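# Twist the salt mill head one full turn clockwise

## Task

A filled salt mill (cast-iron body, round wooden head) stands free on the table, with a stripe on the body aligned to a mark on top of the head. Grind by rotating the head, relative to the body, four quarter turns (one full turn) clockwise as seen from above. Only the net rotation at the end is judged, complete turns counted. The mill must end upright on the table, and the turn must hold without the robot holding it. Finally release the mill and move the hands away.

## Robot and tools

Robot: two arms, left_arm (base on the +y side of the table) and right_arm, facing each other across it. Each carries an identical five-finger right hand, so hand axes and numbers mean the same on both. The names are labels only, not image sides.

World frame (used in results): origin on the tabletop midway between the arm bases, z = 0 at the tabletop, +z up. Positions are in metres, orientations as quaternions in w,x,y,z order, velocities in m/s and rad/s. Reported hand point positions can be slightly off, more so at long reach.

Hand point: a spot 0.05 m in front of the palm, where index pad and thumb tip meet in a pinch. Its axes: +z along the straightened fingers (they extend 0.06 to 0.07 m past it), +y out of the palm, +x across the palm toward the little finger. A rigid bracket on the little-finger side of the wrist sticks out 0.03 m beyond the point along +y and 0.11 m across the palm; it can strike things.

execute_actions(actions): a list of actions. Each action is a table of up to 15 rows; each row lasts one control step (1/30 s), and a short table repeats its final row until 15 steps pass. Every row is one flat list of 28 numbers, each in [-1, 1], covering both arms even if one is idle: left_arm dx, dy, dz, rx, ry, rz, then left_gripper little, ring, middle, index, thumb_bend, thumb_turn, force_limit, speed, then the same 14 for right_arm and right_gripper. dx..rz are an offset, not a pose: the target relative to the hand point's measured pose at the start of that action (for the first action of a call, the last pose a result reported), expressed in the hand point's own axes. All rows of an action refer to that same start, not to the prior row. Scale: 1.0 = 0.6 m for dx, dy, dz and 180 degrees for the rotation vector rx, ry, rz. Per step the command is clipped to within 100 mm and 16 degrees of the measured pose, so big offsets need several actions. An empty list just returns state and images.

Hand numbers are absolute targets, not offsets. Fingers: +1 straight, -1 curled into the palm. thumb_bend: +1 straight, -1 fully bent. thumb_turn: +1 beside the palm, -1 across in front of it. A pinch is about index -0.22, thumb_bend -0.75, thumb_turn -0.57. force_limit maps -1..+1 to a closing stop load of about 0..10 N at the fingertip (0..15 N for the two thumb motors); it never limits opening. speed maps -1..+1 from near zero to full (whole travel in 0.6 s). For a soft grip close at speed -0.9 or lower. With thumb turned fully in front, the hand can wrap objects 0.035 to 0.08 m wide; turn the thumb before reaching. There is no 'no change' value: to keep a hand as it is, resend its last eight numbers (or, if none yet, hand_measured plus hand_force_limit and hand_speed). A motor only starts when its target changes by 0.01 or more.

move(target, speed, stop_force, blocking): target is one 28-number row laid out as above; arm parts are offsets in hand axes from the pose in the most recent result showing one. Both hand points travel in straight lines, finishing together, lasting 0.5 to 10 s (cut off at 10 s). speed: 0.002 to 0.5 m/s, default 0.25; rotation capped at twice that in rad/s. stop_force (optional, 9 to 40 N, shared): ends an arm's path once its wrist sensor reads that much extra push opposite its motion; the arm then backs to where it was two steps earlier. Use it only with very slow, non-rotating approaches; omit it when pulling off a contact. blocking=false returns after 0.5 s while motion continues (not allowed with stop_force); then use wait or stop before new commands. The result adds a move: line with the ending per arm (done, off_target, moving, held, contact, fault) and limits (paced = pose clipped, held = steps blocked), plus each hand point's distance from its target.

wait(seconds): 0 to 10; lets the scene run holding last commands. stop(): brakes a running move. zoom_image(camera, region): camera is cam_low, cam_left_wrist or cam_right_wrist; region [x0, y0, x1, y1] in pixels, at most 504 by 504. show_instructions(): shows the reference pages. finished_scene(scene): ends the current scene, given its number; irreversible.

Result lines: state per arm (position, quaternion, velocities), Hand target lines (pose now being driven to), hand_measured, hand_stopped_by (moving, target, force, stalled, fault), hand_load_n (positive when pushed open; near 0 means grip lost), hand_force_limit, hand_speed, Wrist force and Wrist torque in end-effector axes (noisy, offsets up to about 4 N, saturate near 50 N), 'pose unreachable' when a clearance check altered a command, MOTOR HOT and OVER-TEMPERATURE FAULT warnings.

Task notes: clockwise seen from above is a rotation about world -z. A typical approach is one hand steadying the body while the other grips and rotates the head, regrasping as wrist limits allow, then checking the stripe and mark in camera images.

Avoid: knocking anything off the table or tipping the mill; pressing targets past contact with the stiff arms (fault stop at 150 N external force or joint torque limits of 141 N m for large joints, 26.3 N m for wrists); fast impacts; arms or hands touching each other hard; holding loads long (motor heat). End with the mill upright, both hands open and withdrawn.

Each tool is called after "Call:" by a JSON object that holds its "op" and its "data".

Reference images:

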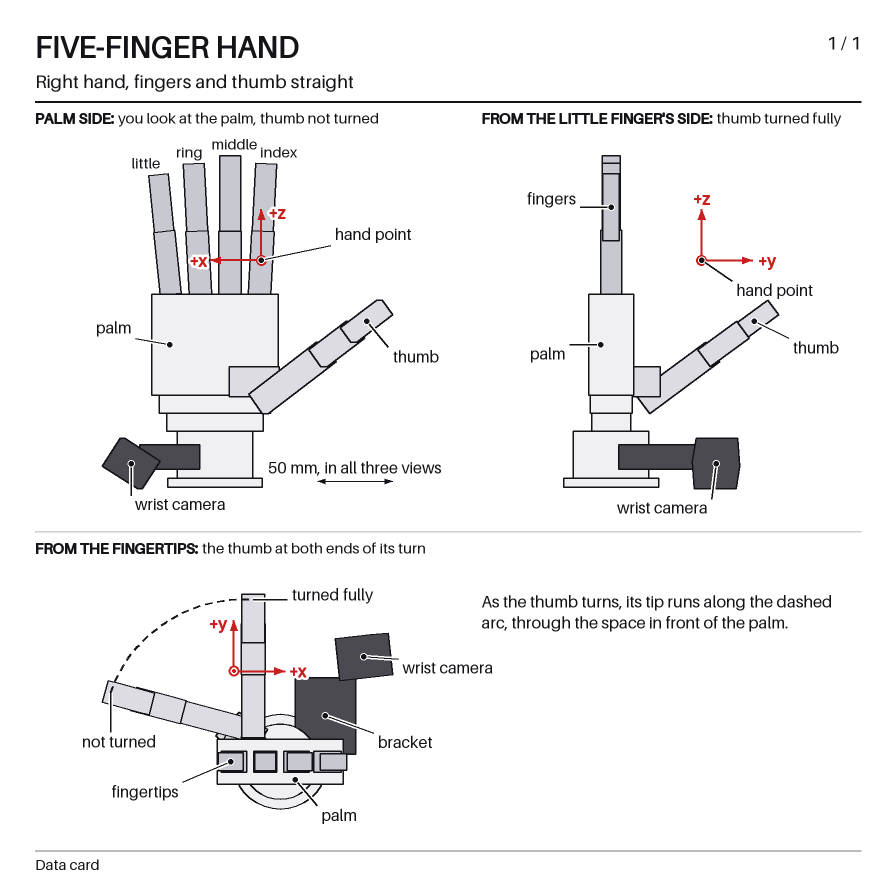

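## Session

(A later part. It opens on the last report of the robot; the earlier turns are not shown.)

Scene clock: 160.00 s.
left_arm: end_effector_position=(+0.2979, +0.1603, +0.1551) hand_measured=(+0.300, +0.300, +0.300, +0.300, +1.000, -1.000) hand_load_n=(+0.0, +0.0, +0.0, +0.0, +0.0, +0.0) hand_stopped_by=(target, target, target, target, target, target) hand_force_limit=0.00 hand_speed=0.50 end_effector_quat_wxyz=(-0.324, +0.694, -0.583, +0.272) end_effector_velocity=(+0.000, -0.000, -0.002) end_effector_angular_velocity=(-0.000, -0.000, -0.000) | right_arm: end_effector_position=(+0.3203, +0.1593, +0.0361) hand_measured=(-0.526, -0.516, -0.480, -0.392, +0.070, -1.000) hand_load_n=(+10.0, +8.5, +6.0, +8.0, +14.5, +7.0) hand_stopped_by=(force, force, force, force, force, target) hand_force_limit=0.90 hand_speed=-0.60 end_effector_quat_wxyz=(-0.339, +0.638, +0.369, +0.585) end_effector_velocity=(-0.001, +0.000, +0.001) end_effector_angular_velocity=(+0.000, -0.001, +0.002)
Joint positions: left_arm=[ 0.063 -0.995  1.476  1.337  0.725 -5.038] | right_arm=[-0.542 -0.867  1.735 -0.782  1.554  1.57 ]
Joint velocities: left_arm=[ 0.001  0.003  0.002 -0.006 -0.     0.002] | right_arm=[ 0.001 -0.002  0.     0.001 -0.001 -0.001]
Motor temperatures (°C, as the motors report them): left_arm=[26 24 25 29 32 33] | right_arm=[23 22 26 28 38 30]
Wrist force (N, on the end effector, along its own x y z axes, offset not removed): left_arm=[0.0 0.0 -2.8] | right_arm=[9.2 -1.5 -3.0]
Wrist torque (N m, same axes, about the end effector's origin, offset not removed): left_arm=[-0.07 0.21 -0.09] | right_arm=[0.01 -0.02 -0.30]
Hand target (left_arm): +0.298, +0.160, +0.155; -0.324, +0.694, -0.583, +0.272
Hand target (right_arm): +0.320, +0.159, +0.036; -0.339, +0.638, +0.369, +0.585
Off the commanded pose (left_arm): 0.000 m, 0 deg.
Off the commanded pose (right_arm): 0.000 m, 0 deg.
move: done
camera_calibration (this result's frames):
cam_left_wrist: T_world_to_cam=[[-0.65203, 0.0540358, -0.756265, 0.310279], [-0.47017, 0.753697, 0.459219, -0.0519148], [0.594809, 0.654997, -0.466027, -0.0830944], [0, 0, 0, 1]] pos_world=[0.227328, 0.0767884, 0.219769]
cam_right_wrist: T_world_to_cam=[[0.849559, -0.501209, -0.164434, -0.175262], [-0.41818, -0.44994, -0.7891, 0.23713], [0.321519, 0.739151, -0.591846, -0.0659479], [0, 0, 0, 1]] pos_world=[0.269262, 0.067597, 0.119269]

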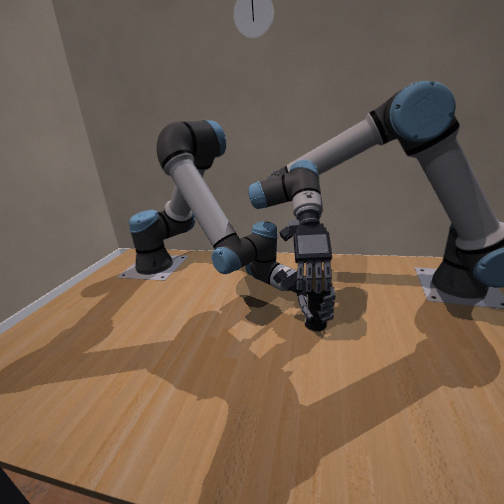

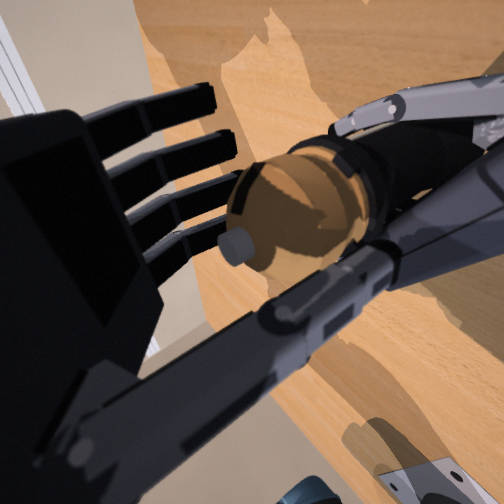

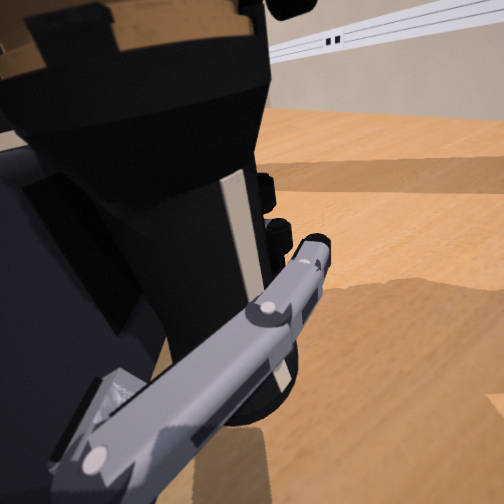

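Call:
{"op": "move", "data": {"target": [0,-0.004,-0.003,0.039,0,0,0.7,0.7,0.3,0.3,0.7,-1,0.6,-0.5, 0.0005,0,0,0,0,0,-1,-1,-1,-1,-1,-1,0.9,-0.6], "speed": 0.1}}

Call:
{"op": "move", "data": {"target": [0,0,0,0,0,0,0.7,0.7,-0.5,-0.5,-0.8,-1,0.6,-0.7, 0,0,0,0,0,0,-1,-1,-1,-1,-1,-1,0.9,-0.6]}}

Call:
{"op": "zoom_image", "data": {"camera": "cam_low", "region": [260, 230, 370, 340]}}

Scene clock: 175.50 s.
left_arm: end_effector_position=(+0.2980, +0.1602, +0.1581) hand_measured=(+0.700, +0.700, +0.300, +0.300, +0.702, -1.000) hand_load_n=(+0.0, +0.0, +0.0, +0.0, +2.5, +0.0) hand_stopped_by=(target, target, target, target, target, target) hand_force_limit=0.60 hand_speed=-0.50 end_effector_quat_wxyz=(-0.365, +0.673, -0.565, +0.307) end_effector_velocity=(+0.000, +0.000, +0.000) end_effector_angular_velocity=(+0.004, -0.014, +0.002) | right_arm: end_effector_position=(+0.3202, +0.1593, +0.0364) hand_measured=(-0.526, -0.516, -0.480, -0.392, +0.070, -1.000) hand_load_n=(+10.0, +9.0, +6.0, +8.5, +14.0, +7.5) hand_stopped_by=(force, force, force, force, force, target) hand_force_limit=0.90 hand_speed=-0.60 end_effector_quat_wxyz=(-0.339, +0.638, +0.369, +0.585) end_effector_velocity=(+0.000, +0.000, +0.001) end_effector_angular_velocity=(+0.000, +0.000, +0.001)
Joint positions: left_arm=[ 0.015 -0.971  1.521  1.398  0.627 -5.168] | right_arm=[-0.542 -0.868  1.735 -0.781  1.554  1.57 ]
Joint velocities: left_arm=[-0.005  0.004  0.006  0.011 -0.01  -0.02 ] | right_arm=[-0.    -0.001 -0.     0.001 -0.001  0.   ]
Motor temperatures (°C, as the motors report them): left_arm=[26 24 25 29 32 33] | right_arm=[23 22 26 28 38 30]
Wrist force (N, on the end effector, along its own x y z axes, offset not removed): left_arm=[1.1 -0.7 -2.5] | right_arm=[0.8 2.0 2.6]
Wrist torque (N m, same axes, about the end effector's origin, offset not removed): left_arm=[-0.59 -0.12 -0.12] | right_arm=[0.13 0.22 -0.12]
Hand target (left_arm): +0.298, +0.160, +0.158; -0.365, +0.673, -0.565, +0.307
Hand target (right_arm): +0.320, +0.159, +0.036; -0.339, +0.638, +0.369, +0.585
Off the commanded pose (left_arm): 0.000 m, 0 deg.
Off the commanded pose (right_arm): 0.000 m, 0 deg.
move: done
camera_calibration (this result's frames):
cam_left_wrist: T_world_to_cam=[[-0.55758, 0.0707885, -0.827099, 0.293036], [-0.521982, 0.744836, 0.415637, -0.0294057], [0.645476, 0.663482, -0.378356, -0.112029], [0, 0, 0, 1]] pos_world=[0.220354, 0.0754882, 0.212205]
cam_right_wrist: T_world_to_cam=[[0.849568, -0.501195, -0.164434, -0.175198], [-0.418207, -0.450026, -0.789037, 0.23733], [0.321462, 0.739108, -0.591931, -0.0657802], [0, 0, 0, 1]] pos_world=[0.269242, 0.0676151, 0.119517]

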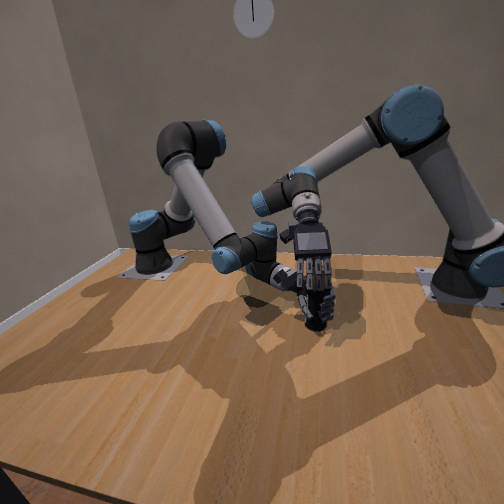

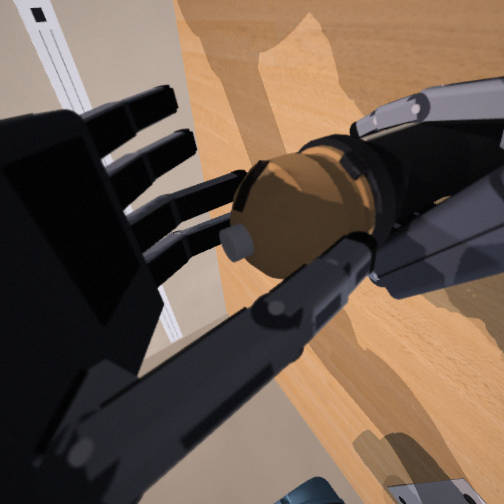

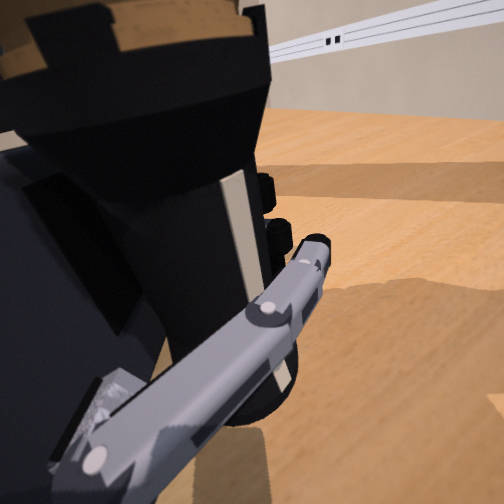

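Scene clock: 176.40 s.
left_arm: end_effector_position=(+0.2981, +0.1602, +0.1581) hand_measured=(+0.700, +0.700, +0.072, -0.008, +0.630, -1.000) hand_load_n=(+0.0, +0.0, +5.0, +11.0, +17.0, +0.0) hand_stopped_by=(target, target, force, force, force, target) hand_force_limit=0.60 hand_speed=-0.70 end_effector_quat_wxyz=(-0.365, +0.673, -0.565, +0.307) end_effector_velocity=(-0.000, -0.000, +0.000) end_effector_angular_velocity=(-0.001, +0.000, +0.000) | right_arm: end_effector_position=(+0.3202, +0.1593, +0.0364) hand_measured=(-0.526, -0.516, -0.480, -0.392, +0.070, -1.000) hand_load_n=(+10.0, +9.0, +6.0, +8.5, +14.5, +7.5) hand_stopped_by=(force, force, force, force, force, target) hand_force_limit=0.90 hand_speed=-0.60 end_effector_quat_wxyz=(-0.339, +0.638, +0.369, +0.585) end_effector_velocity=(+0.000, +0.000, +0.001) end_effector_angular_velocity=(+0.002, -0.002, -0.001)
Joint positions: left_arm=[ 0.015 -0.971  1.521  1.398  0.627 -5.168] | right_arm=[-0.542 -0.868  1.734 -0.781  1.554  1.57 ]
Joint velocities: left_arm=[ 0.    -0.    -0.     0.     0.    -0.001] | right_arm=[ 0.001 -0.001  0.    -0.003  0.002 -0.   ]
Motor temperatures (°C, as the motors report them): left_arm=[26 24 25 29 32 33] | right_arm=[23 22 26 28 38 30]
Wrist force (N, on the end effector, along its own x y z axes, offset not removed): left_arm=[-1.1 3.5 -0.4] | right_arm=[1.6 2.2 -0.6]
Wrist torque (N m, same axes, about the end effector's origin, offset not removed): left_arm=[-0.11 0.19 -0.02] | right_arm=[0.13 0.21 -0.19]
Hand target (left_arm): +0.298, +0.160, +0.158; -0.365, +0.673, -0.565, +0.307
Hand target (right_arm): +0.320, +0.159, +0.036; -0.339, +0.638, +0.369, +0.585
Off the commanded pose (left_arm): 0.000 m, 0 deg.
Off the commanded pose (right_arm): 0.000 m, 0 deg.
move: done
camera_calibration (this result's frames):
cam_left_wrist: T_world_to_cam=[[-0.5576, 0.0707942, -0.827085, 0.293032], [-0.522001, 0.744803, 0.415672, -0.0294044], [0.645443, 0.663518, -0.378348, -0.112054], [0, 0, 0, 1]] pos_world=[0.22037, 0.0755052, 0.21219]
cam_right_wrist: T_world_to_cam=[[0.849556, -0.501215, -0.164431, -0.175196], [-0.41821, -0.450004, -0.789048, 0.237347], [0.321488, 0.739107, -0.591917, -0.0657875], [0, 0, 0, 1]] pos_world=[0.269249, 0.0676205, 0.11953]

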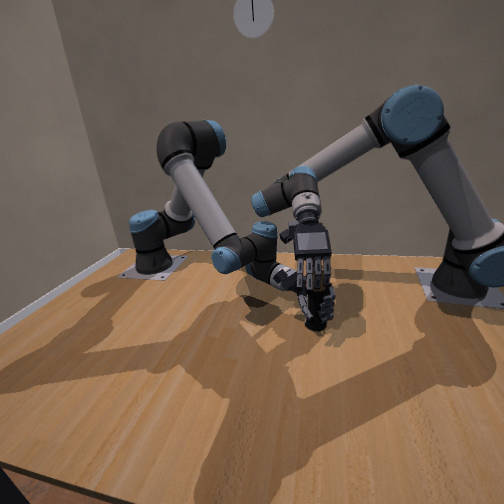

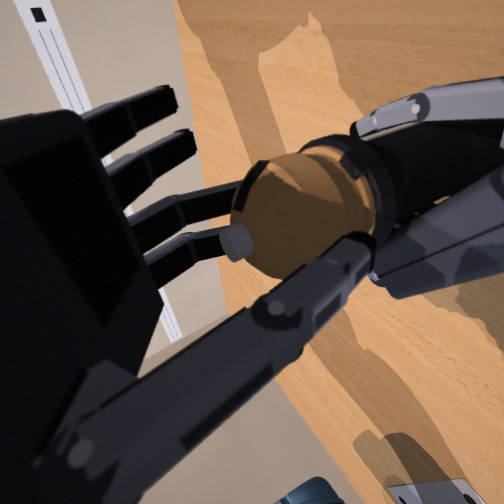

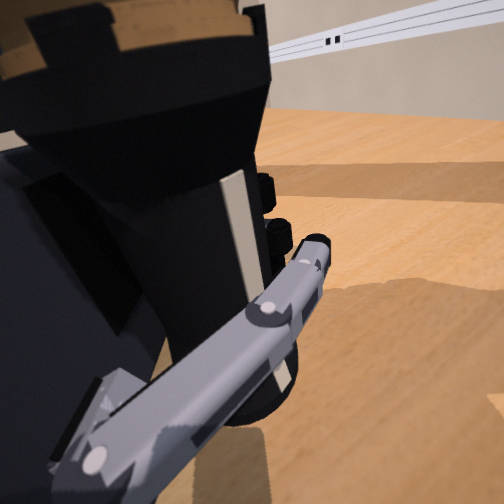

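Region (260, 230, 370, 340) of cam_low's 504x504 image, scaled by 4.582, with more detail than that image has.

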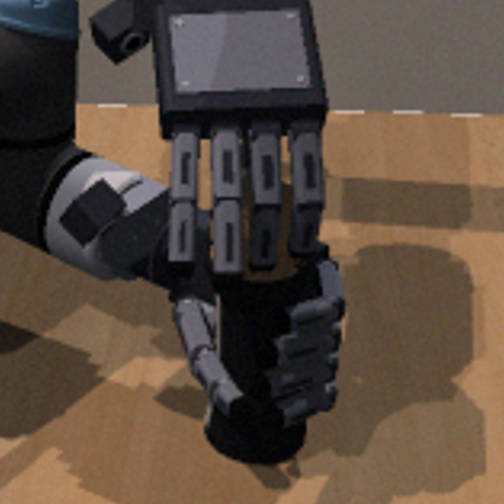

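Call:
{"op": "move", "data": {"target": [0.0014,-0.0042,0.0065,0,0.093,0.0607,0.7,0.7,-0.5,-0.5,-0.8,-1,0.6,-0.7, 0,0,0,0,0,0,-1,-1,-1,-1,-1,-1,0.9,-0.6], "speed": 0.15}}

Scene clock: 185.10 s.
left_arm: end_effector_position=(+0.3027, +0.1603, +0.1580) hand_measured=(+0.700, +0.700, +0.072, -0.008, +0.630, -1.000) hand_load_n=(+0.0, +0.0, +13.5, +3.5, +8.5, -3.0) hand_stopped_by=(target, target, force, force, force, target) hand_force_limit=0.60 hand_speed=-0.70 end_effector_quat_wxyz=(-0.307, +0.566, -0.673, +0.365) end_effector_velocity=(+0.000, +0.000, -0.000) end_effector_angular_velocity=(-0.002, +0.004, -0.015) | right_arm: end_effector_position=(+0.3202, +0.1593, +0.0364) hand_measured=(-0.526, -0.516, -0.480, -0.392, +0.070, -1.000) hand_load_n=(+8.0, +7.0, +5.5, +9.0, +14.0, +8.0) hand_stopped_by=(force, force, force, force, force, target) hand_force_limit=0.90 hand_speed=-0.60 end_effector_quat_wxyz=(-0.339, +0.638, +0.369, +0.585) end_effector_velocity=(+0.000, -0.000, -0.000) end_effector_angular_velocity=(-0.001, +0.000, -0.001)
Joint positions: left_arm=[-0.012 -1.141  1.662  0.961  0.579 -4.606] | right_arm=[-0.542 -0.868  1.735 -0.781  1.554  1.57 ]
Joint velocities: left_arm=[ 0.002 -0.011  0.008 -0.023  0.005  0.029] | right_arm=[ 0.     0.    -0.     0.001  0.001 -0.   ]
Motor temperatures (°C, as the motors report them): left_arm=[26 24 25 29 32 33] | right_arm=[23 22 26 28 38 30]
Wrist force (N, on the end effector, along its own x y z axes, offset not removed): left_arm=[-3.9 -5.2 7.2] | right_arm=[0.6 -4.9 -8.1]
Wrist torque (N m, same axes, about the end effector's origin, offset not removed): left_arm=[0.01 -0.44 -0.21] | right_arm=[-0.40 0.99 -1.10]
Hand target (left_arm): +0.303, +0.160, +0.158; +0.306, -0.565, +0.673, -0.365
Hand target (right_arm): +0.320, +0.159, +0.036; -0.339, +0.638, +0.369, +0.585
Off the commanded pose (left_arm): 0.000 m, 0 deg.
Off the commanded pose (right_arm): 0.000 m, 0 deg.
move: done
camera_calibration (this result's frames):
cam_left_wrist: T_world_to_cam=[[-0.499953, 0.256286, -0.827263, 0.248436], [-0.238393, 0.877585, 0.415948, -0.134228], [0.832596, 0.405169, -0.377655, -0.13047], [0, 0, 0, 1]] pos_world=[0.200836, 0.106988, 0.212081]
cam_right_wrist: T_world_to_cam=[[0.849568, -0.501194, -0.164434, -0.175198], [-0.418206, -0.450026, -0.789037, 0.237332], [0.321461, 0.739108, -0.591931, -0.0657781], [0, 0, 0, 1]] pos_world=[0.269241, 0.0676148, 0.119519]

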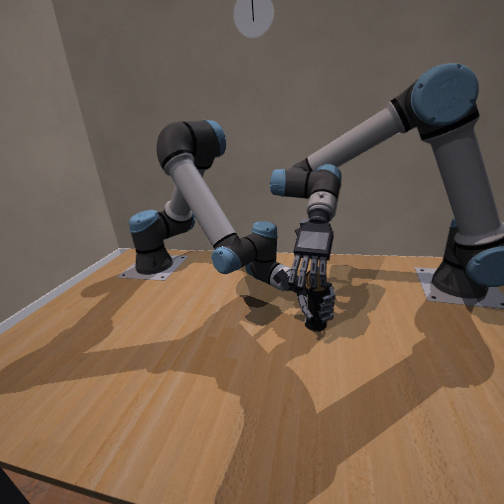

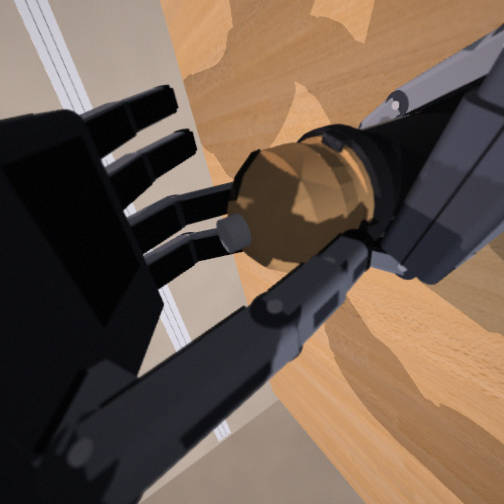

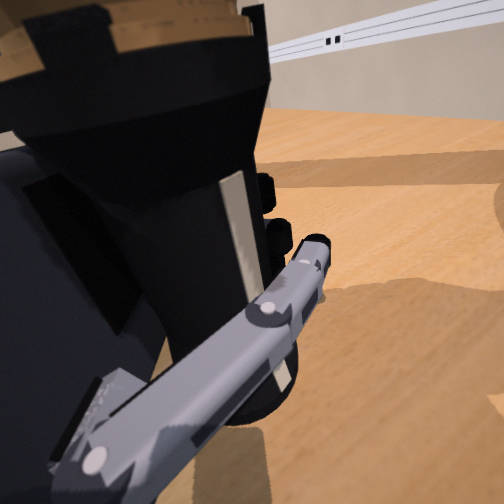

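Call:
{"op": "execute_actions", "data": {"actions": [[[0,0,0,0,0,0,0.7,0.2,0.2,0.15,0.75,-1,1,0, 0,0,0,0,0,0,-1,-1,-1,-1,-1,-1,0.9,-0.6]],[[0,0,0,0,0,0,0.7,-0.5,-0.5,-0.5,-0.8,-1,1,-0.7, 0,0,0,0,0,0,-0.95,-0.95,-0.95,-0.95,-0.95,-1,1,-0.6]],[[0,0,0,0,0,0,0.7,-0.5,-0.5,-0.5,-0.8,-1,1,-0.7, 0,0,0,0,0,0,-0.95,-0.95,-0.95,-0.95,-0.95,-1,1,-0.6]]]}}

Scene clock: 207.00 s.
left_arm: end_effector_position=(+0.3027, +0.1603, +0.1581) hand_measured=(+0.700, -0.024, +0.076, -0.034, +0.616, -1.000) hand_load_n=(+0.0, +10.5, +7.0, +10.0, +14.0, +1.0) hand_stopped_by=(target, force, force, force, force, target) hand_force_limit=1.00 hand_speed=-0.70 end_effector_quat_wxyz=(-0.307, +0.566, -0.673, +0.365) end_effector_velocity=(-0.000, +0.000, -0.000) end_effector_angular_velocity=(-0.000, +0.000, +0.000) | right_arm: end_effector_position=(+0.3202, +0.1594, +0.0364) hand_measured=(-0.534, -0.524, -0.496, -0.402, +0.074, -1.000) hand_load_n=(+9.0, +8.5, +10.0, +10.5, +15.5, +8.0) hand_stopped_by=(force, force, force, force, force, target) hand_force_limit=1.00 hand_speed=-0.60 end_effector_quat_wxyz=(-0.339, +0.638, +0.369, +0.585) end_effector_velocity=(-0.000, +0.000, -0.000) end_effector_angular_velocity=(-0.001, +0.001, +0.001)
Joint positions: left_arm=[-0.012 -1.141  1.662  0.961  0.579 -4.606] | right_arm=[-0.542 -0.868  1.734 -0.781  1.554  1.57 ]
Joint velocities: left_arm=[ 0.  0.  0. -0.  0. -0.] | right_arm=[-0.     0.    -0.     0.001 -0.001  0.   ]
Motor temperatures (°C, as the motors report them): left_arm=[26 24 25 29 32 33] | right_arm=[23 22 26 28 38 30]
Wrist force (N, on the end effector, along its own x y z axes, offset not removed): left_arm=[0.9 -4.4 11.9] | right_arm=[-2.2 -12.5 -4.0]
Wrist torque (N m, same axes, about the end effector's origin, offset not removed): left_arm=[0.07 -0.18 -0.27] | right_arm=[-0.45 1.05 -1.71]
Hand target (left_arm): +0.303, +0.160, +0.158; +0.307, -0.566, +0.673, -0.365
Hand target (right_arm): +0.320, +0.159, +0.036; -0.339, +0.638, +0.369, +0.585
Off the commanded pose (left_arm): 0.000 m, 0 deg.
Off the commanded pose (right_arm): 0.000 m, 0 deg.
camera_calibration (this result's frames):
cam_left_wrist: T_world_to_cam=[[-0.49985, 0.256296, -0.827323, 0.248439], [-0.238435, 0.877586, 0.415924, -0.134225], [0.832646, 0.405162, -0.377551, -0.130525], [0, 0, 0, 1]] pos_world=[0.20086, 0.107003, 0.212086]
cam_right_wrist: T_world_to_cam=[[0.849641, -0.501071, -0.164431, -0.175156], [-0.418125, -0.450056, -0.789063, 0.237333], [0.321373, 0.739173, -0.591897, -0.0657708], [0, 0, 0, 1]] pos_world=[0.269192, 0.067664, 0.11954]

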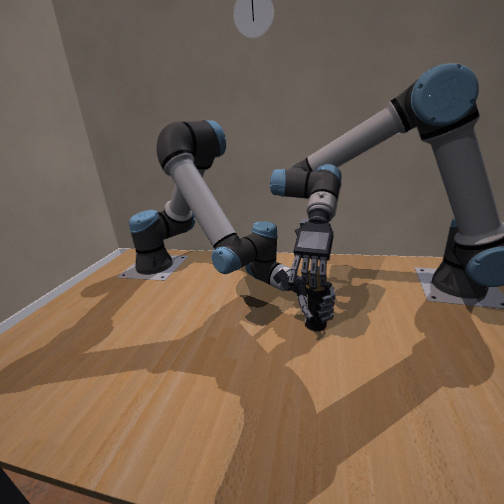

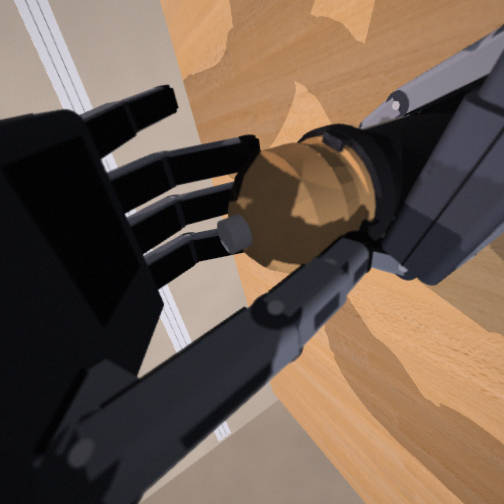

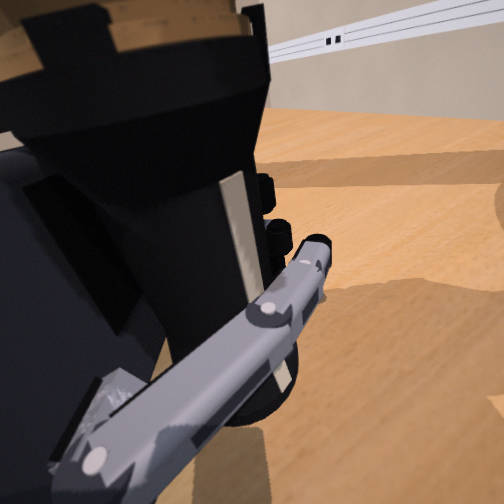

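Call:
{"op": "move", "data": {"target": [0.0052,-0.0063,0.0096,0,0.093,0.0607,0.7,-0.5,-0.5,-0.5,-0.8,-1,1,-0.7, 0,0,0,0,0,0,-0.95,-0.95,-0.95,-0.95,-0.95,-1,1,-0.6], "speed": 0.15}}

Call:
{"op": "zoom_image", "data": {"camera": "cam_low", "region": [260, 230, 370, 340]}}

Call:
{"op": "zoom_image", "data": {"camera": "cam_left_wrist", "region": [190, 90, 410, 310]}}

Scene clock: 228.00 s.
left_arm: end_effector_position=(+0.3089, +0.1562, +0.1579) hand_measured=(+0.700, -0.022, +0.076, -0.034, +0.616, -1.000) hand_load_n=(+0.0, +16.0, +8.0, +5.5, +13.0, -3.5) hand_stopped_by=(target, force, force, force, force, target) hand_force_limit=1.00 hand_speed=-0.70 end_effector_quat_wxyz=(-0.239, +0.441, -0.760, +0.412) end_effector_velocity=(+0.000, +0.000, -0.000) end_effector_angular_velocity=(-0.002, +0.002, -0.015) | right_arm: end_effector_position=(+0.3202, +0.1594, +0.0364) hand_measured=(-0.534, -0.524, -0.496, -0.402, +0.074, -1.000) hand_load_n=(+9.0, +8.5, +10.0, +10.0, +15.5, +7.5) hand_stopped_by=(force, force, force, force, force, target) hand_force_limit=1.00 hand_speed=-0.60 end_effector_quat_wxyz=(-0.339, +0.638, +0.369, +0.585) end_effector_velocity=(+0.001, -0.001, -0.000) end_effector_angular_velocity=(-0.001, +0.001, -0.002)
Joint positions: left_arm=[ 0.017 -1.339  1.808  0.529  0.706 -4.009] | right_arm=[-0.542 -0.868  1.734 -0.781  1.554  1.57 ]
Joint velocities: left_arm=[ 0.003 -0.009  0.007 -0.016  0.011  0.021] | right_arm=[-0.001  0.     0.     0.001  0.001  0.   ]
Motor temperatures (°C, as the motors report them): left_arm=[26 24 25 29 32 33] | right_arm=[23 22 26 28 38 30]
Wrist force (N, on the end effector, along its own x y z axes, offset not removed): left_arm=[2.9 -8.3 12.9] | right_arm=[-2.8 -15.4 5.3]
Wrist torque (N m, same axes, about the end effector's origin, offset not removed): left_arm=[0.18 -0.40 -0.44] | right_arm=[-0.84 0.04 -2.04]
Hand target (left_arm): +0.309, +0.156, +0.158; +0.239, -0.441, +0.761, -0.412
Hand target (right_arm): +0.320, +0.159, +0.036; -0.339, +0.638, +0.369, +0.585
Off the commanded pose (left_arm): 0.000 m, 0 deg.
Off the commanded pose (right_arm): 0.000 m, 0 deg.
move: done
camera_calibration (this result's frames):
cam_left_wrist: T_world_to_cam=[[-0.383203, 0.411425, -0.826973, 0.192167], [0.0738157, 0.906095, 0.416585, -0.230122], [0.92071, 0.0985931, -0.377588, -0.11338], [0, 0, 0, 1]] pos_world=[0.195016, 0.140628, 0.211971]
cam_right_wrist: T_world_to_cam=[[0.849611, -0.501122, -0.164431, -0.175184], [-0.418152, -0.450031, -0.789063, 0.237347], [0.321418, 0.739154, -0.591897, -0.0657809], [0, 0, 0, 1]] pos_world=[0.269228, 0.0676473, 0.11954]

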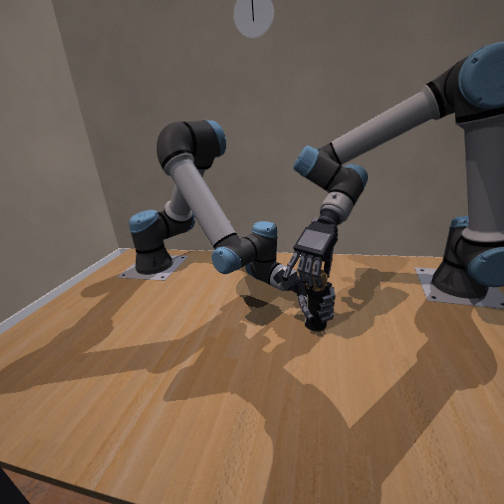

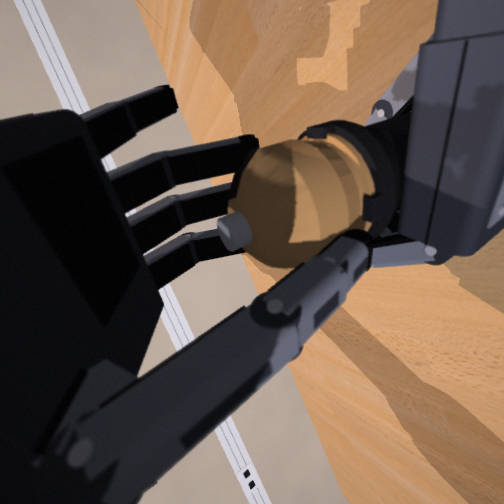

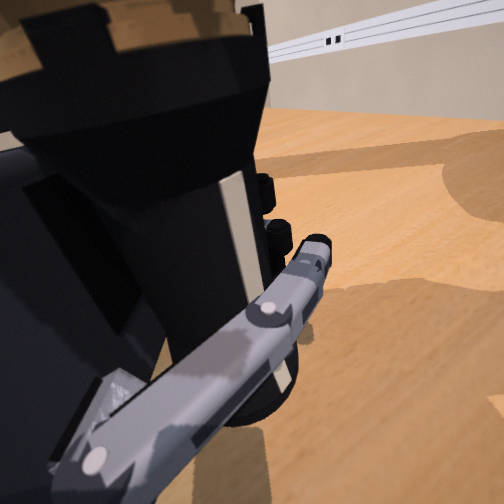

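Region (260, 230, 370, 340) of cam_low's 504x504 image, scaled by 4.582, with more detail than that image has.

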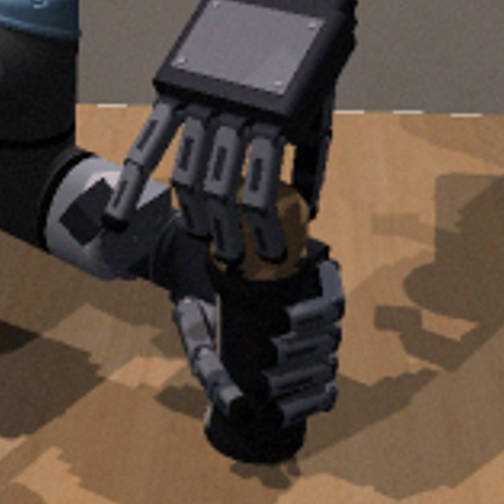

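Region (190, 90, 410, 310) of cam_left_wrist's 504x504 image, scaled by 2.291, with more detail than that image has.

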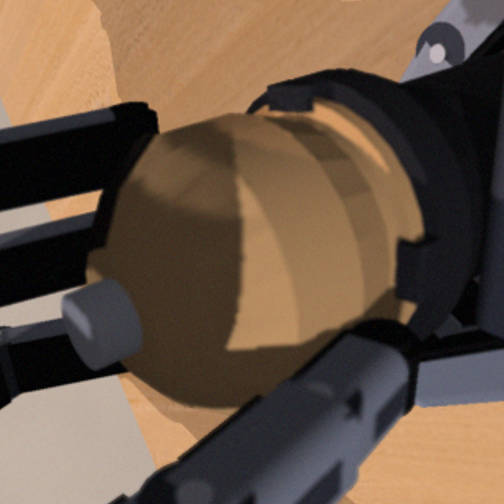

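Call:
{"op": "move", "data": {"target": [0.013,-0.0095,0.0145,0,0.1397,0.091,1,-0.5,-0.5,-0.5,-0.8,-1,1,-0.7, 0,0,0,0,0,0,-0.95,-0.95,-0.95,-0.95,-0.95,-1,1,-0.6], "speed": 0.2}}

Call:
{"op": "zoom_image", "data": {"camera": "cam_left_wrist", "region": [190, 90, 410, 310]}}

Scene clock: 240.47 s.
left_arm: end_effector_position=(+0.3140, +0.1444, +0.1576) hand_measured=(+1.000, -0.022, +0.076, -0.034, +0.616, -1.000) hand_load_n=(+0.0, +14.0, +6.5, +5.0, +14.0, -3.0) hand_stopped_by=(target, force, force, force, force, target) hand_force_limit=1.00 hand_speed=-0.70 end_effector_quat_wxyz=(-0.125, +0.230, -0.849, +0.460) end_effector_velocity=(+0.000, -0.000, -0.000) end_effector_angular_velocity=(+0.001, +0.001, -0.013) | right_arm: end_effector_position=(+0.3202, +0.1594, +0.0364) hand_measured=(-0.534, -0.524, -0.496, -0.402, +0.074, -1.000) hand_load_n=(+10.5, +9.5, +10.0, +9.5, +15.5, +7.0) hand_stopped_by=(force, force, force, force, force, target) hand_force_limit=1.00 hand_speed=-0.60 end_effector_quat_wxyz=(-0.339, +0.638, +0.369, +0.585) end_effector_velocity=(-0.001, +0.000, -0.001) end_effector_angular_velocity=(-0.002, +0.002, +0.001)
Joint positions: left_arm=[ 0.186 -1.517  1.941  0.202  1.201 -3.397] | right_arm=[-0.542 -0.868  1.734 -0.781  1.554  1.57 ]
Joint velocities: left_arm=[ 0.007 -0.001  0.001 -0.003  0.017  0.012] | right_arm=[ 0.001  0.    -0.     0.002 -0.001  0.001]
Motor temperatures (°C, as the motors report them): left_arm=[26 24 25 29 32 33] | right_arm=[23 22 26 28 38 30]
Wrist force (N, on the end effector, along its own x y z axes, offset not removed): left_arm=[1.2 -12.2 7.4] | right_arm=[-4.1 -11.8 10.0]
Wrist torque (N m, same axes, about the end effector's origin, offset not removed): left_arm=[-0.21 -0.25 -0.69] | right_arm=[-0.98 -0.29 -1.36]
Hand target (left_arm): +0.314, +0.144, +0.158; +0.124, -0.230, +0.849, -0.460
Hand target (right_arm): +0.320, +0.159, +0.036; -0.339, +0.638, +0.369, +0.585
Off the commanded pose (left_arm): 0.000 m, 0 deg.
Off the commanded pose (right_arm): 0.000 m, 0 deg.
move: done
camera_calibration (this result's frames):
cam_left_wrist: T_world_to_cam=[[-0.127837, 0.548166, -0.826542, 0.0987454], [0.516135, 0.748409, 0.41652, -0.335754], [0.846913, -0.37336, -0.378602, -0.0255367], [0, 0, 0, 1]] pos_world=[0.207545, 0.187618, 0.211797]
cam_right_wrist: T_world_to_cam=[[0.849619, -0.501108, -0.164431, -0.175176], [-0.418145, -0.450038, -0.789063, 0.237343], [0.321406, 0.739159, -0.591897, -0.0657782], [0, 0, 0, 1]] pos_world=[0.269218, 0.0676518, 0.11954]

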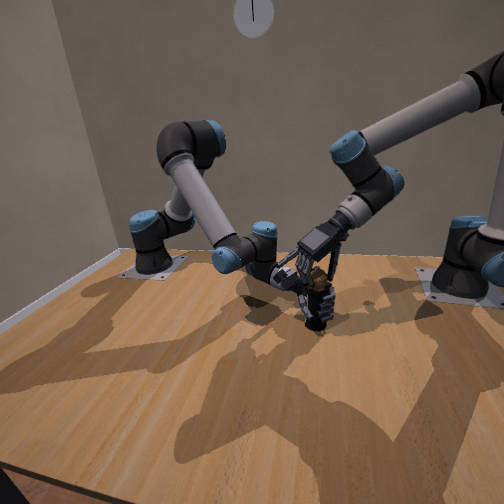

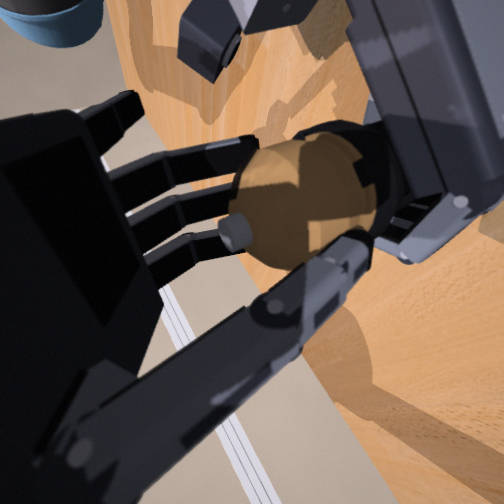

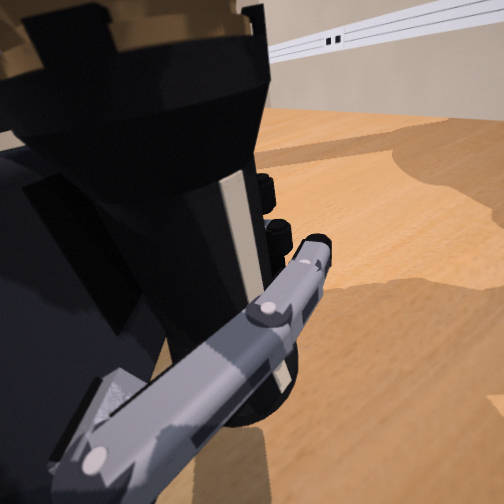

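Region (190, 90, 410, 310) of cam_left_wrist's 504x504 image, scaled by 2.291, with more detail than that image has.

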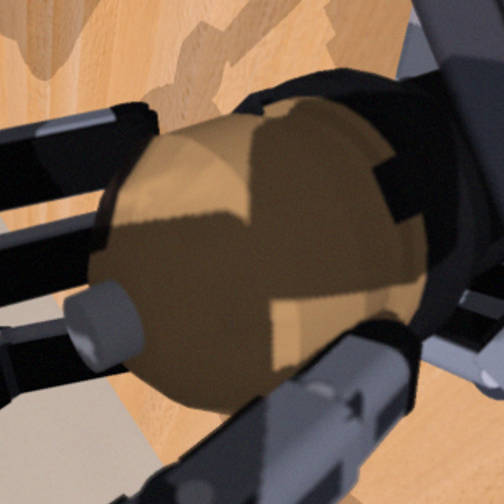

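The head is following the hand. I'll continue turning with a tightened grip.

Call:
{"op": "move", "data": {"target": [0.013,-0.0098,0.0145,0,0.1397,0.091,1,-0.5,-0.5,-0.55,-0.85,-1,1,-0.7, 0,0,0,0,0,0,-0.95,-0.95,-0.95,-0.95,-0.95,-1,1,-0.6], "speed": 0.25}}

Call:
{"op": "move", "data": {"target": [0.013,-0.0098,0.0145,0,0.1397,0.091,1,-0.5,-0.5,-0.55,-0.85,-1,1,-0.7, 0,0,0,0,0,0,-0.95,-0.95,-0.95,-0.95,-0.95,-1,1,-0.6], "speed": 0.25}}

Call:
{"op": "zoom_image", "data": {"camera": "cam_low", "region": [260, 220, 380, 340]}}

Scene clock: 254.40 s.
left_arm: end_effector_position=(+0.3125, +0.1314, +0.1576) hand_measured=(+1.000, -0.022, +0.076, -0.048, +0.622, -1.000) hand_load_n=(+0.0, +13.0, +4.5, +6.5, +15.0, -2.5) hand_stopped_by=(target, force, force, force, force, target) hand_force_limit=1.00 hand_speed=-0.70 end_effector_quat_wxyz=(-0.001, +0.004, -0.879, +0.476) end_effector_velocity=(-0.000, -0.000, -0.000) end_effector_angular_velocity=(+0.003, +0.003, -0.015) | right_arm: end_effector_position=(+0.3202, +0.1593, +0.0364) hand_measured=(-0.534, -0.524, -0.496, -0.402, +0.074, -1.000) hand_load_n=(+11.5, +10.0, +10.5, +9.5, +15.0, +6.5) hand_stopped_by=(force, force, force, force, force, target) hand_force_limit=1.00 hand_speed=-0.60 end_effector_quat_wxyz=(-0.339, +0.638, +0.369, +0.585) end_effector_velocity=(-0.000, +0.000, +0.000) end_effector_angular_velocity=(+0.001, -0.000, +0.000)
Joint positions: left_arm=[ 0.444 -1.463  1.879  0.189  1.85  -2.955] | right_arm=[-0.542 -0.868  1.734 -0.781  1.554  1.57 ]
Joint velocities: left_arm=[ 0.008  0.007 -0.007  0.007  0.021  0.012] | right_arm=[ 0.    -0.     0.    -0.001  0.     0.   ]
Motor temperatures (°C, as the motors report them): left_arm=[26 24 25 29 32 33] | right_arm=[23 22 26 28 38 30]
Wrist force (N, on the end effector, along its own x y z axes, offset not removed): left_arm=[2.0 -6.8 7.2] | right_arm=[-1.0 -5.3 8.9]
Wrist torque (N m, same axes, about the end effector's origin, offset not removed): left_arm=[-0.12 -0.60 -0.21] | right_arm=[-0.49 -0.60 -0.70]
Hand target (left_arm): +0.313, +0.131, +0.158; +0.001, -0.003, +0.879, -0.476
Hand target (right_arm): +0.320, +0.159, +0.036; -0.339, +0.638, +0.369, +0.585
Off the commanded pose (left_arm): 0.000 m, 0 deg.
Off the commanded pose (right_arm): 0.000 m, 0 deg.
move: done
camera_calibration (this result's frames):
cam_left_wrist: T_world_to_cam=[[0.161652, 0.538858, -0.826741, 0.0164771], [0.820935, 0.391495, 0.415688, -0.373462], [0.547662, -0.745898, -0.379082, 0.113415], [0, 0, 0, 1]] pos_world=[0.241812, 0.221926, 0.21186]
cam_right_wrist: T_world_to_cam=[[0.849591, -0.501156, -0.164431, -0.175202], [-0.418171, -0.450014, -0.789063, 0.237356], [0.321447, 0.739141, -0.591897, -0.0657876], [0, 0, 0, 1]] pos_world=[0.269252, 0.0676363, 0.11954]

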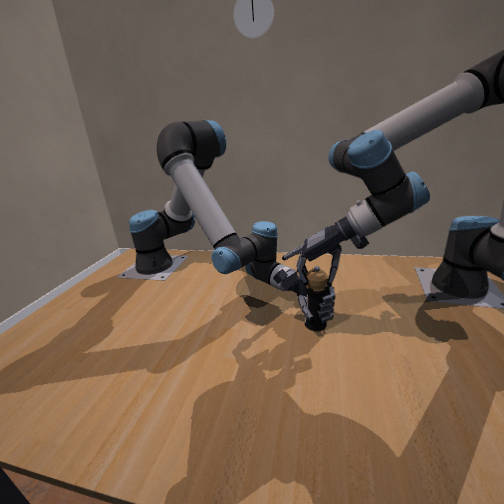

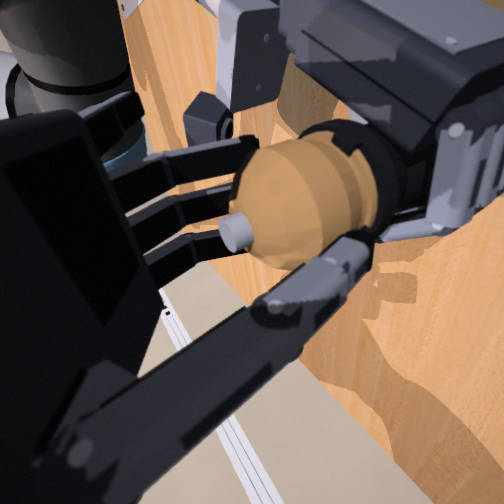

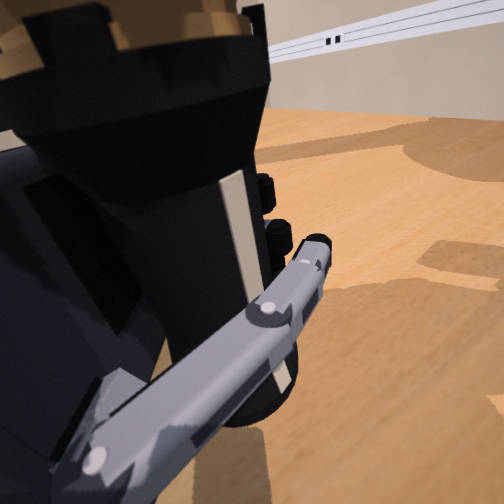

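Scene clock: 256.03 s.
left_arm: end_effector_position=(+0.3047, +0.1207, +0.1579) hand_measured=(+1.000, -0.022, +0.074, -0.048, +0.624, -1.000) hand_load_n=(+0.0, +12.5, +3.5, +5.0, +15.5, -2.5) hand_stopped_by=(target, force, force, force, force, target) hand_force_limit=1.00 hand_speed=-0.70 end_effector_quat_wxyz=(-0.122, +0.223, +0.850, -0.461) end_effector_velocity=(-0.000, -0.000, -0.000) end_effector_angular_velocity=(+0.004, -0.000, -0.015) | right_arm: end_effector_position=(+0.3203, +0.1593, +0.0364) hand_measured=(-0.534, -0.524, -0.496, -0.402, +0.074, -1.000) hand_load_n=(+11.5, +10.0, +10.5, +9.5, +15.0, +7.0) hand_stopped_by=(force, force, force, force, force, target) hand_force_limit=1.00 hand_speed=-0.60 end_effector_quat_wxyz=(-0.339, +0.638, +0.369, +0.585) end_effector_velocity=(-0.000, +0.000, -0.000) end_effector_angular_velocity=(-0.000, -0.000, +0.000)
Joint positions: left_arm=[ 0.624 -1.228  1.639  0.497  2.377 -2.398] | right_arm=[-0.542 -0.868  1.734 -0.781  1.554  1.57 ]
Joint velocities: left_arm=[ 0.002  0.01  -0.012  0.02   0.009  0.022] | right_arm=[ 0.001  0.     0.    -0.     0.    -0.   ]
Motor temperatures (°C, as the motors report them): left_arm=[26 24 25 29 32 33] | right_arm=[23 22 26 28 38 30]
Wrist force (N, on the end effector, along its own x y z axes, offset not removed): left_arm=[2.5 -0.9 5.5] | right_arm=[0.6 1.7 7.4]
Wrist torque (N m, same axes, about the end effector's origin, offset not removed): left_arm=[0.43 -0.26 -0.29] | right_arm=[-0.19 -0.53 -0.01]
Hand target (left_arm): +0.305, +0.121, +0.158; -0.122, +0.224, +0.850, -0.461
Hand target (right_arm): +0.320, +0.159, +0.036; -0.339, +0.638, +0.369, +0.585
Off the commanded pose (left_arm): 0.000 m, 0 deg.
Off the commanded pose (right_arm): 0.000 m, 0 deg.
move: done
camera_calibration (this result's frames):
cam_left_wrist: T_world_to_cam=[[0.408431, 0.385772, -0.827263, -0.0329678], [0.907046, -0.0700226, 0.415167, -0.333436], [0.102233, -0.919933, -0.378512, 0.266488], [0, 0, 0, 1]] pos_world=[0.288663, 0.234521, 0.212027]
cam_right_wrist: T_world_to_cam=[[0.849551, -0.501226, -0.164427, -0.175216], [-0.418205, -0.449982, -0.789064, 0.237366], [0.32151, 0.739114, -0.591897, -0.0657992], [0, 0, 0, 1]] pos_world=[0.269278, 0.0676209, 0.119541]

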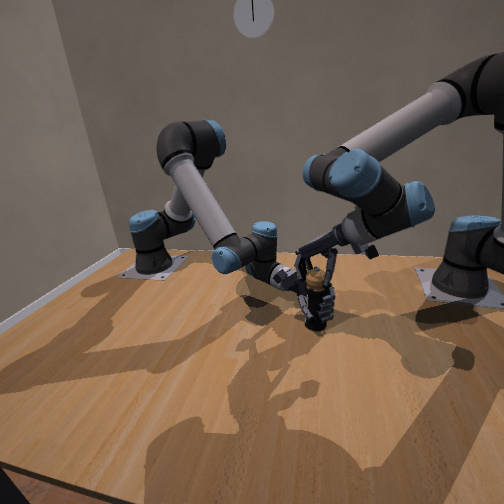

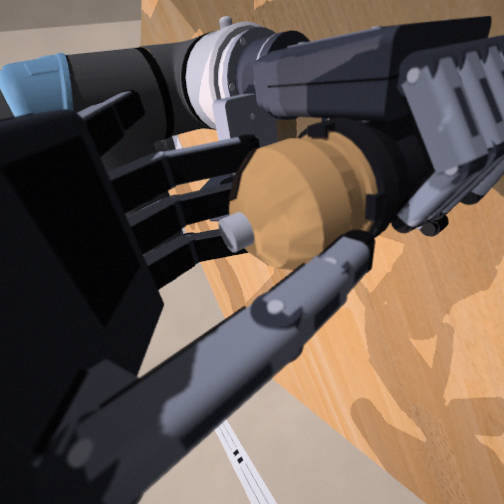

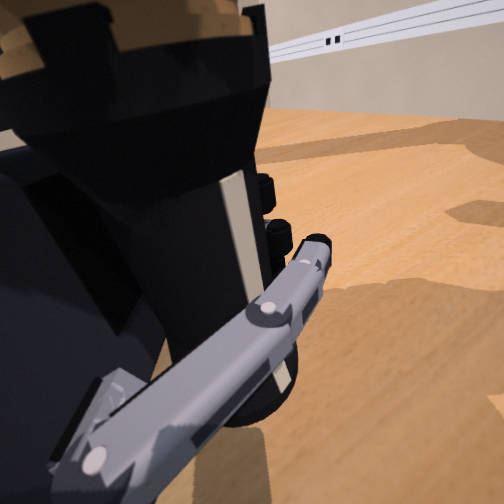

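Region (260, 220, 380, 340) of cam_low's 504x504 image, scaled by 4.200, with more detail than that image has.

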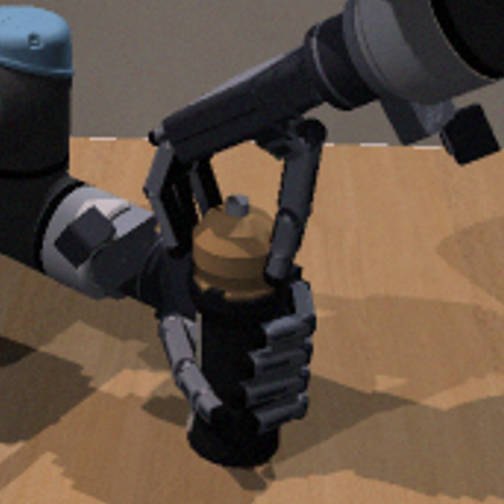

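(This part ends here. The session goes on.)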